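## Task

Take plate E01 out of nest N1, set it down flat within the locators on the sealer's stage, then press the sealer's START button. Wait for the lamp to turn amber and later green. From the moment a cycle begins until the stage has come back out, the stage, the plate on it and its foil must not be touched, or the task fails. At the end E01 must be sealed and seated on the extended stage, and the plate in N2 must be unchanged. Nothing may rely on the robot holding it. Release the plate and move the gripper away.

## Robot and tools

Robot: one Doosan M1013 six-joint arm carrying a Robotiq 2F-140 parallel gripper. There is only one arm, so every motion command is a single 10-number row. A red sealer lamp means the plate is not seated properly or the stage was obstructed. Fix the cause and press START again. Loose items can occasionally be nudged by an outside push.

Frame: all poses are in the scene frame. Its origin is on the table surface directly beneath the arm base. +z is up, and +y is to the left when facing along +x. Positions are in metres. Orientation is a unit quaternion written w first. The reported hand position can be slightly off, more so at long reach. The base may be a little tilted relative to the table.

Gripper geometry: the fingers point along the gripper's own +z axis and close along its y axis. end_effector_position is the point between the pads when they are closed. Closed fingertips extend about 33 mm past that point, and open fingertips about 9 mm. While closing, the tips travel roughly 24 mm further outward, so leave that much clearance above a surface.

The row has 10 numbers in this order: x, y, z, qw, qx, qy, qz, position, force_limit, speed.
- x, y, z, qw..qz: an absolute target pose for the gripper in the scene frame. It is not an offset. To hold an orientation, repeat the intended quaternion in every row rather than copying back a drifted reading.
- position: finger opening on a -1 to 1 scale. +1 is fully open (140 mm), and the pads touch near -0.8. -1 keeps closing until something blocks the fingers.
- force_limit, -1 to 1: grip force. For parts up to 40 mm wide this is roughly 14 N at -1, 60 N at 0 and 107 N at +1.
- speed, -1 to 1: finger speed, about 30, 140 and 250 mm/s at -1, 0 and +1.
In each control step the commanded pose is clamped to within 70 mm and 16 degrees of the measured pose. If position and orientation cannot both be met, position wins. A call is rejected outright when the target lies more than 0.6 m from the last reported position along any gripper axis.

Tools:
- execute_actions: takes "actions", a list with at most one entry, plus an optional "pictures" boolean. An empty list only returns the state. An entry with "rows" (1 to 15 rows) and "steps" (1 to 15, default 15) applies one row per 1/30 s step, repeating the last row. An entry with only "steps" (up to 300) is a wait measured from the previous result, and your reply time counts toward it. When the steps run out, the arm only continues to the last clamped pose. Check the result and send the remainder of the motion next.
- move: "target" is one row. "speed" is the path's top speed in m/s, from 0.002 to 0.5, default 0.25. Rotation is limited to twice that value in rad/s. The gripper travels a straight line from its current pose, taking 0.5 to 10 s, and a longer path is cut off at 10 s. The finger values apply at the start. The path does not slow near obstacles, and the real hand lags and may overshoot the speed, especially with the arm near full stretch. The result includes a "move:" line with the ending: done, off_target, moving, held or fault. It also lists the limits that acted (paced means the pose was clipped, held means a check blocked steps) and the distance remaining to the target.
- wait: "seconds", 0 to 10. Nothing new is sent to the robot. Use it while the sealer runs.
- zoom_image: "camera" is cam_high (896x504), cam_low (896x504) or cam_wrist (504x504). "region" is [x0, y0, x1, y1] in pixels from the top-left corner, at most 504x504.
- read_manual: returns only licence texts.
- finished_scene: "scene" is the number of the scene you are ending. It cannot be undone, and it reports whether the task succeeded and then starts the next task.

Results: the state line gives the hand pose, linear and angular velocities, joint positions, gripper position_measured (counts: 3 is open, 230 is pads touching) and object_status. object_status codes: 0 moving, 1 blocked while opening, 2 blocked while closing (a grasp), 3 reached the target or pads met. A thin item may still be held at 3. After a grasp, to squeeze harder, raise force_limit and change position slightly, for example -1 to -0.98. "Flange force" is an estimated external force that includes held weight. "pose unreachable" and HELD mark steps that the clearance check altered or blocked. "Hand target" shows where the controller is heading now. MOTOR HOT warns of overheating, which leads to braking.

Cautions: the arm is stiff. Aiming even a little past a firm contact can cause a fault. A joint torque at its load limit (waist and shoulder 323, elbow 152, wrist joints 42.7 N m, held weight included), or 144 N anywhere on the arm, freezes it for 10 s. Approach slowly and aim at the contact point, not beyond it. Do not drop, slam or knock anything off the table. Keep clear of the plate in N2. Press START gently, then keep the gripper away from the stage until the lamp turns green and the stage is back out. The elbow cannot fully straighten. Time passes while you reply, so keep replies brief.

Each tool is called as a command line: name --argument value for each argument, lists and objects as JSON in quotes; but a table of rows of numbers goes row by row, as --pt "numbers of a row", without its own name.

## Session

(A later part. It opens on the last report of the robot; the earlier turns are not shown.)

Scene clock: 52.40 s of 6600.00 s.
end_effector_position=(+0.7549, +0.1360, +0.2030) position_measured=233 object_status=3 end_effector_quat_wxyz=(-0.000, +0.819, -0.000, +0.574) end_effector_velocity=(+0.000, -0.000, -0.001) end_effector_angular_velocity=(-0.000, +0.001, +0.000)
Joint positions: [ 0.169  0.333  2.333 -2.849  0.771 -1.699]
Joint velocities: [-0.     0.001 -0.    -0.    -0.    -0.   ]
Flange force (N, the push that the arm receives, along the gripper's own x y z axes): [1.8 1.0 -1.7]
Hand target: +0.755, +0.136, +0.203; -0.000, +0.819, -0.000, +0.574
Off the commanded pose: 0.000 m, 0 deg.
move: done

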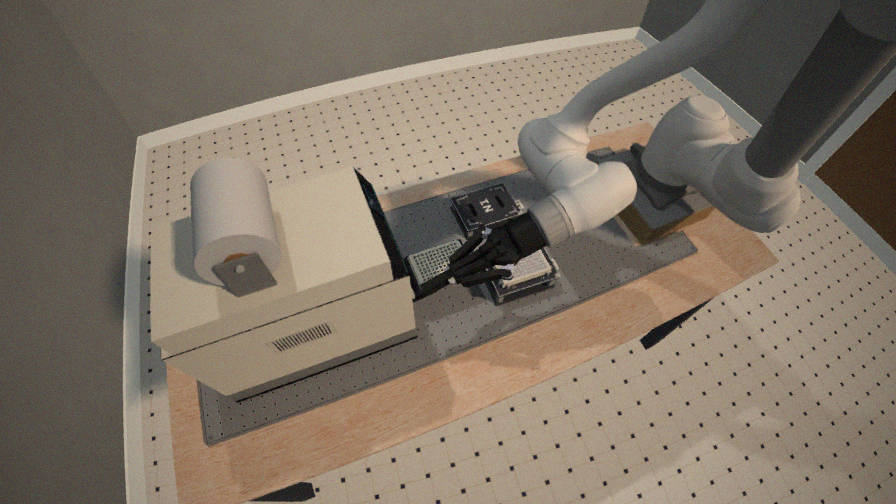

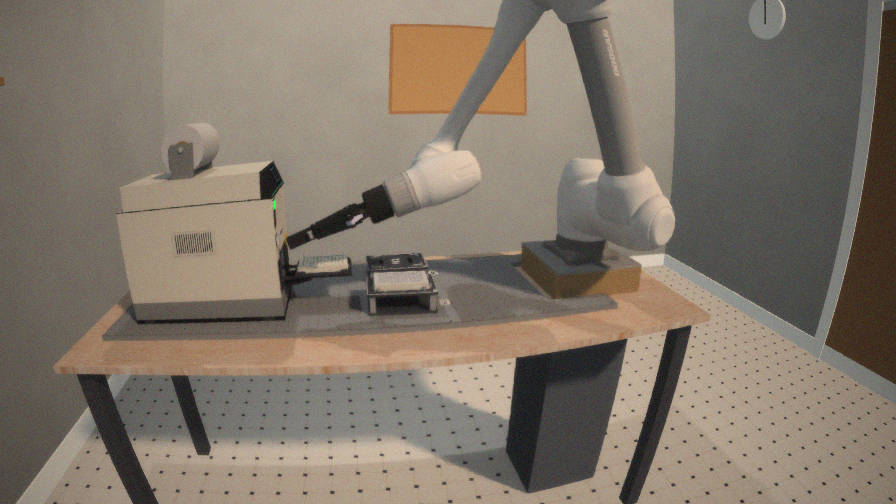

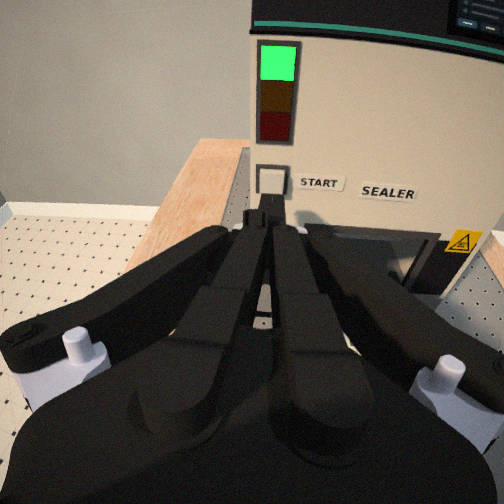

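move --target '[0.771,0.136,0.203,0,0.819,0,0.574,-1,0,0]' --speed 0.012

zoom_image --camera "cam_low" --region '[250,190,370,290]'

Scene clock: 55.00 s of 6600.00 s.
end_effector_position=(+0.7710, +0.1360, +0.2030) position_measured=233 object_status=3 end_effector_quat_wxyz=(-0.000, +0.819, -0.000, +0.574) end_effector_velocity=(-0.000, -0.000, -0.002) end_effector_angular_velocity=(+0.000, +0.004, -0.001)
Joint positions: [ 0.162  0.348  2.305 -2.855  0.758 -1.699]
Joint velocities: [-0.     0.002  0.     0.    -0.001  0.001]
Flange force (N, the push that the arm receives, along the gripper's own x y z axes): [4.2 1.5 -2.9]
Hand target: +0.771, +0.136, +0.203; -0.000, +0.819, -0.000, +0.574
Off the commanded pose: 0.000 m, 0 deg.
move: done

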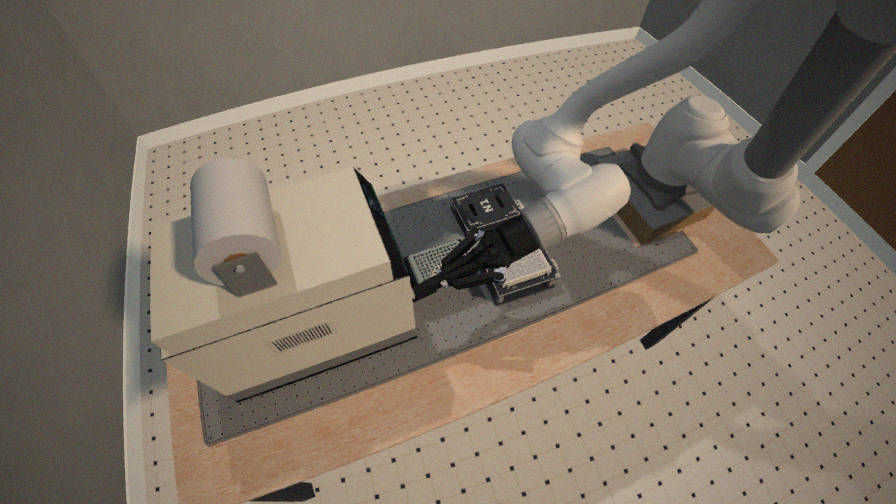

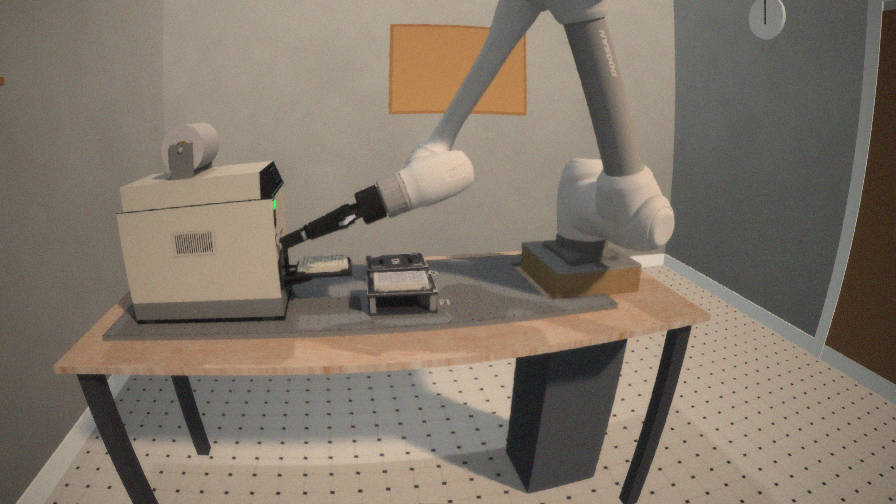

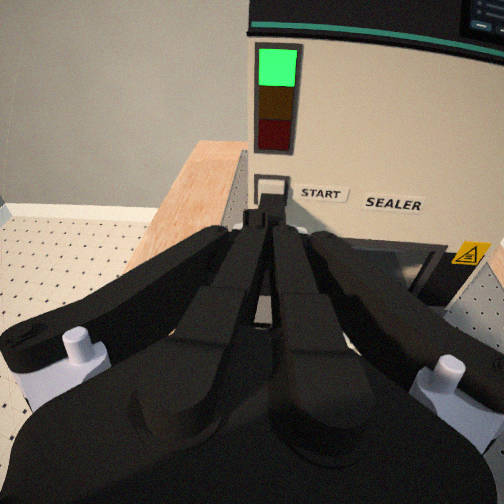

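Region (250, 190, 370, 290) of cam_low's 896x504 image, scaled by 4.200, with more detail than that image has.

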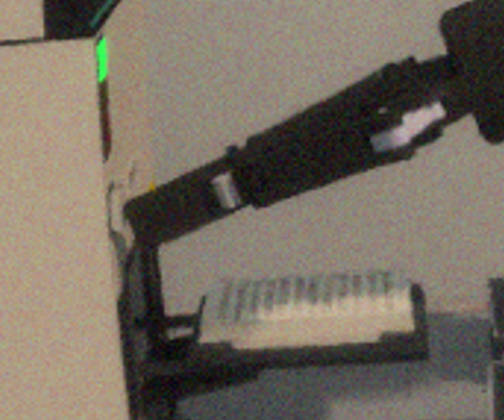

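move --target '[0.7755,0.136,0.203,0,0.819,0,0.574,-1,0,0]' --speed 0.005

Scene clock: 56.90 s of 6600.00 s.
end_effector_position=(+0.7755, +0.1360, +0.2030) position_measured=233 object_status=3 end_effector_quat_wxyz=(-0.000, +0.819, -0.000, +0.574) end_effector_velocity=(+0.000, -0.000, +0.001) end_effector_angular_velocity=(+0.001, -0.001, -0.001)
Joint positions: [ 0.16   0.352  2.297 -2.857  0.754 -1.7  ]
Joint velocities: [-0.    -0.001 -0.     0.     0.     0.001]
Flange force (N, the push that the arm receives, along the gripper's own x y z axes): [2.6 -1.1 -6.9]
Hand target: +0.776, +0.136, +0.203; -0.000, +0.819, -0.000, +0.574
Off the commanded pose: 0.000 m, 0 deg.
move: done

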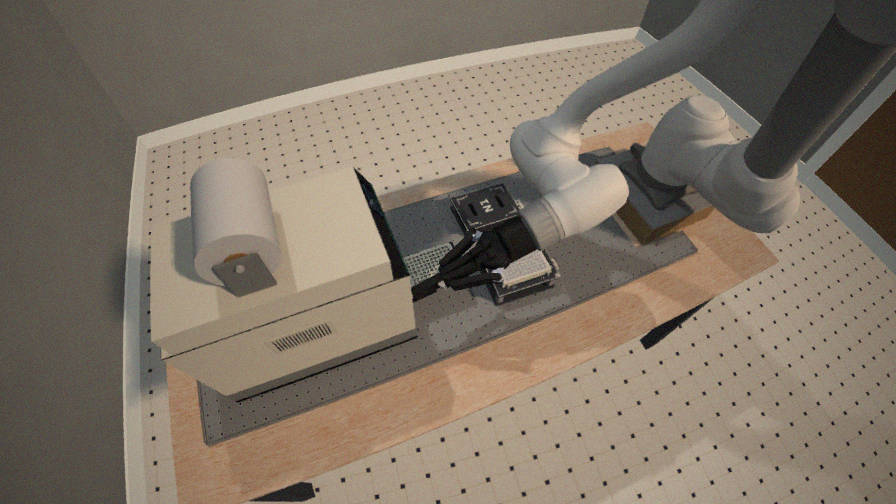

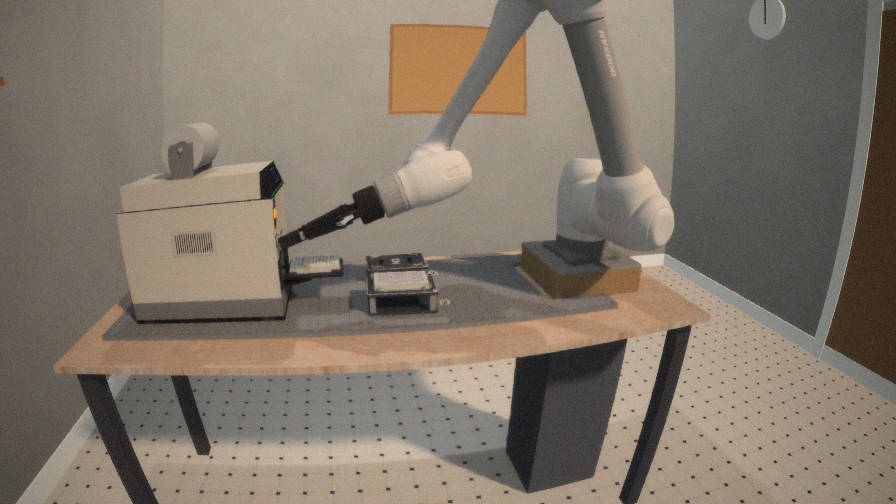

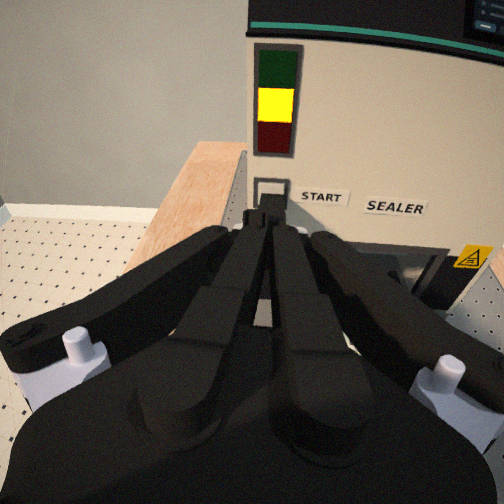

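move --target '[0.66,0.14,0.27,0,0.819,0,0.574,-1,0,0]' --speed 0.12

wait --seconds 10

Scene clock: 59.27 s of 6600.00 s.
end_effector_position=(+0.6601, +0.1401, +0.2700) position_measured=233 object_status=3 end_effector_quat_wxyz=(+0.000, +0.819, +0.000, +0.574) end_effector_velocity=(-0.001, -0.000, +0.000) end_effector_angular_velocity=(-0.000, -0.000, -0.001)
Joint positions: [ 0.234  0.089  2.456 -2.708  0.669 -1.811]
Joint velocities: [ 0.001 -0.001  0.001  0.003 -0.    -0.002]
Flange force (N, the push that the arm receives, along the gripper's own x y z axes): [2.0 -2.1 -2.0]
Hand target: +0.660, +0.140, +0.270; +0.000, +0.819, +0.000, +0.574
Off the commanded pose: 0.000 m, 0 deg.
move: done

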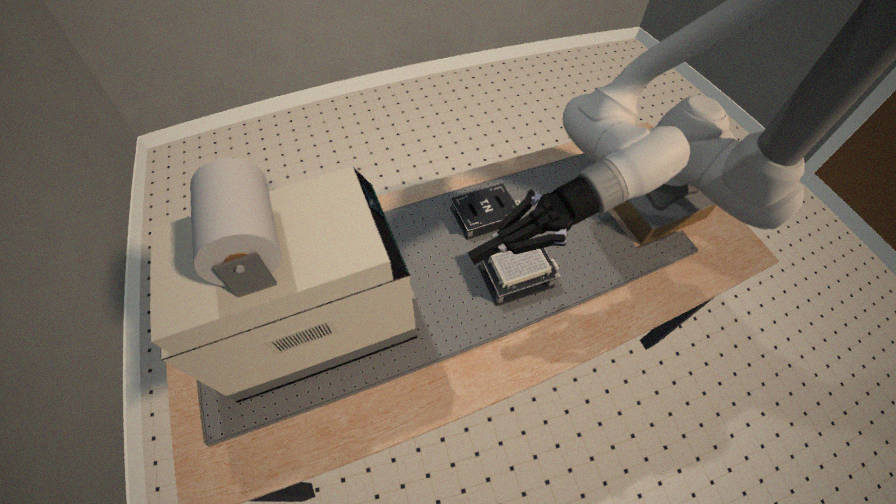

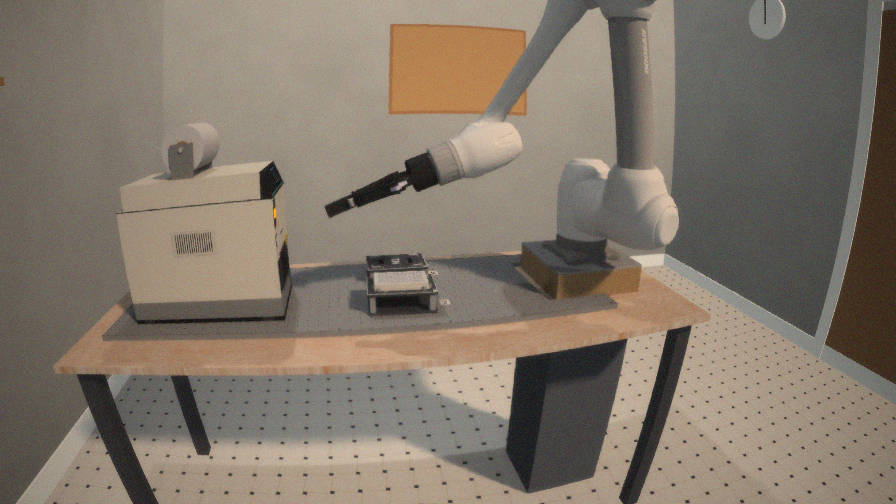

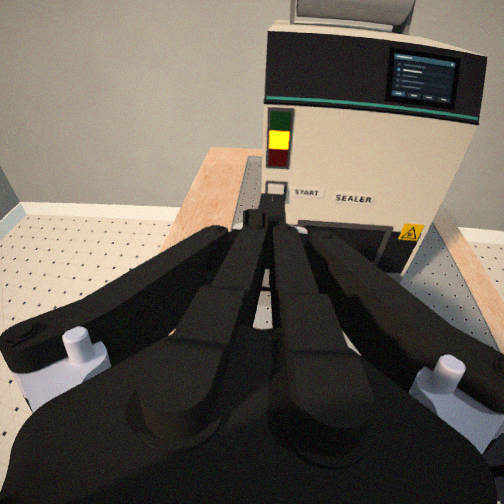

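Scene clock: 69.27 s of 6600.00 s.
end_effector_position=(+0.6601, +0.1401, +0.2700) position_measured=233 object_status=3 end_effector_quat_wxyz=(+0.000, +0.819, +0.000, +0.574) end_effector_velocity=(+0.000, -0.000, +0.001) end_effector_angular_velocity=(-0.001, -0.002, +0.000)
Joint positions: [ 0.234  0.089  2.456 -2.708  0.669 -1.811]
Joint velocities: [-0.    -0.001 -0.    -0.     0.001 -0.001]
Flange force (N, the push that the arm receives, along the gripper's own x y z axes): [3.0 0.6 -2.4]
Hand target: +0.660, +0.140, +0.270; +0.000, +0.819, +0.000, +0.574
Off the commanded pose: 0.000 m, 0 deg.
Steps of this call (steps 1 to 190: nothing new was sent; then 3.67 s passed at rest). Readings (end_effector_position | what the end effector reports):
1: (+0.6601, +0.1401, +0.2700) | position_measured=233 object_status=3
2: (+0.6601, +0.1401, +0.2700) | position_measured=233 object_status=3
4: (+0.6601, +0.1401, +0.2700) | position_measured=233 object_status=3
8: (+0.6601, +0.1401, +0.2700) | position_measured=233 object_status=3
190: the state above

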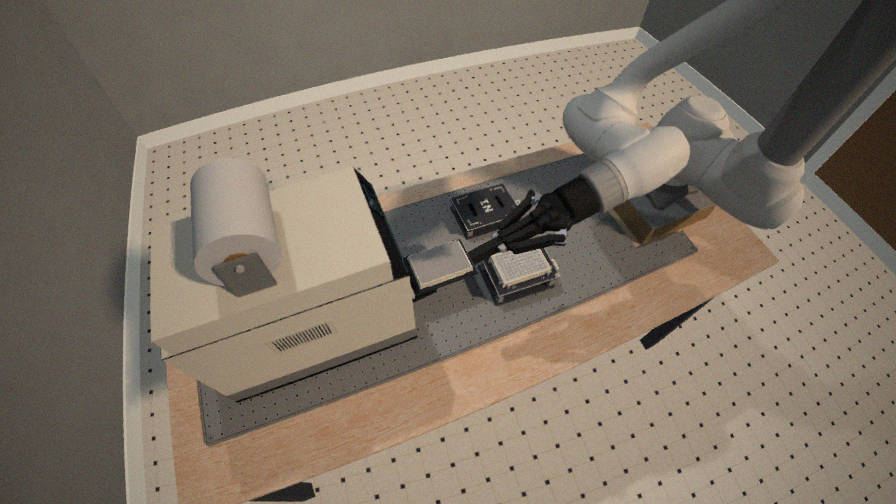

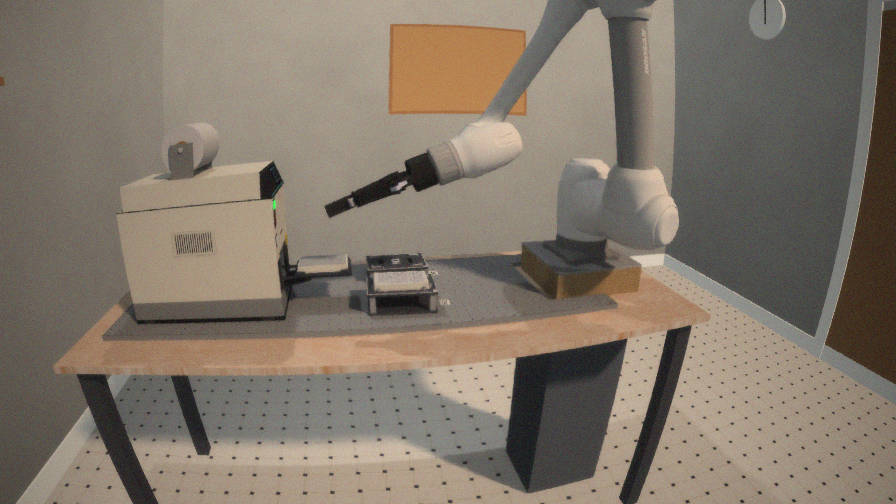

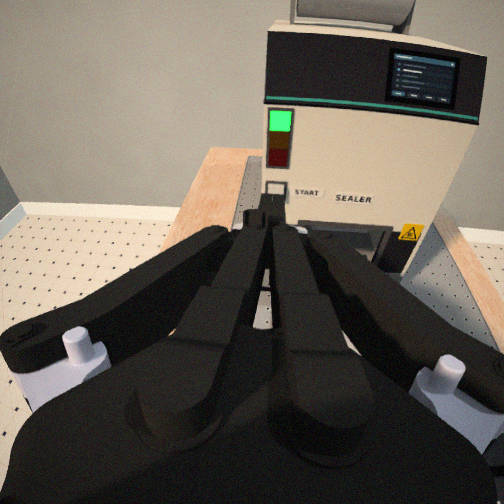

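finished_scene --scene 2

The scene is finished: the task was done.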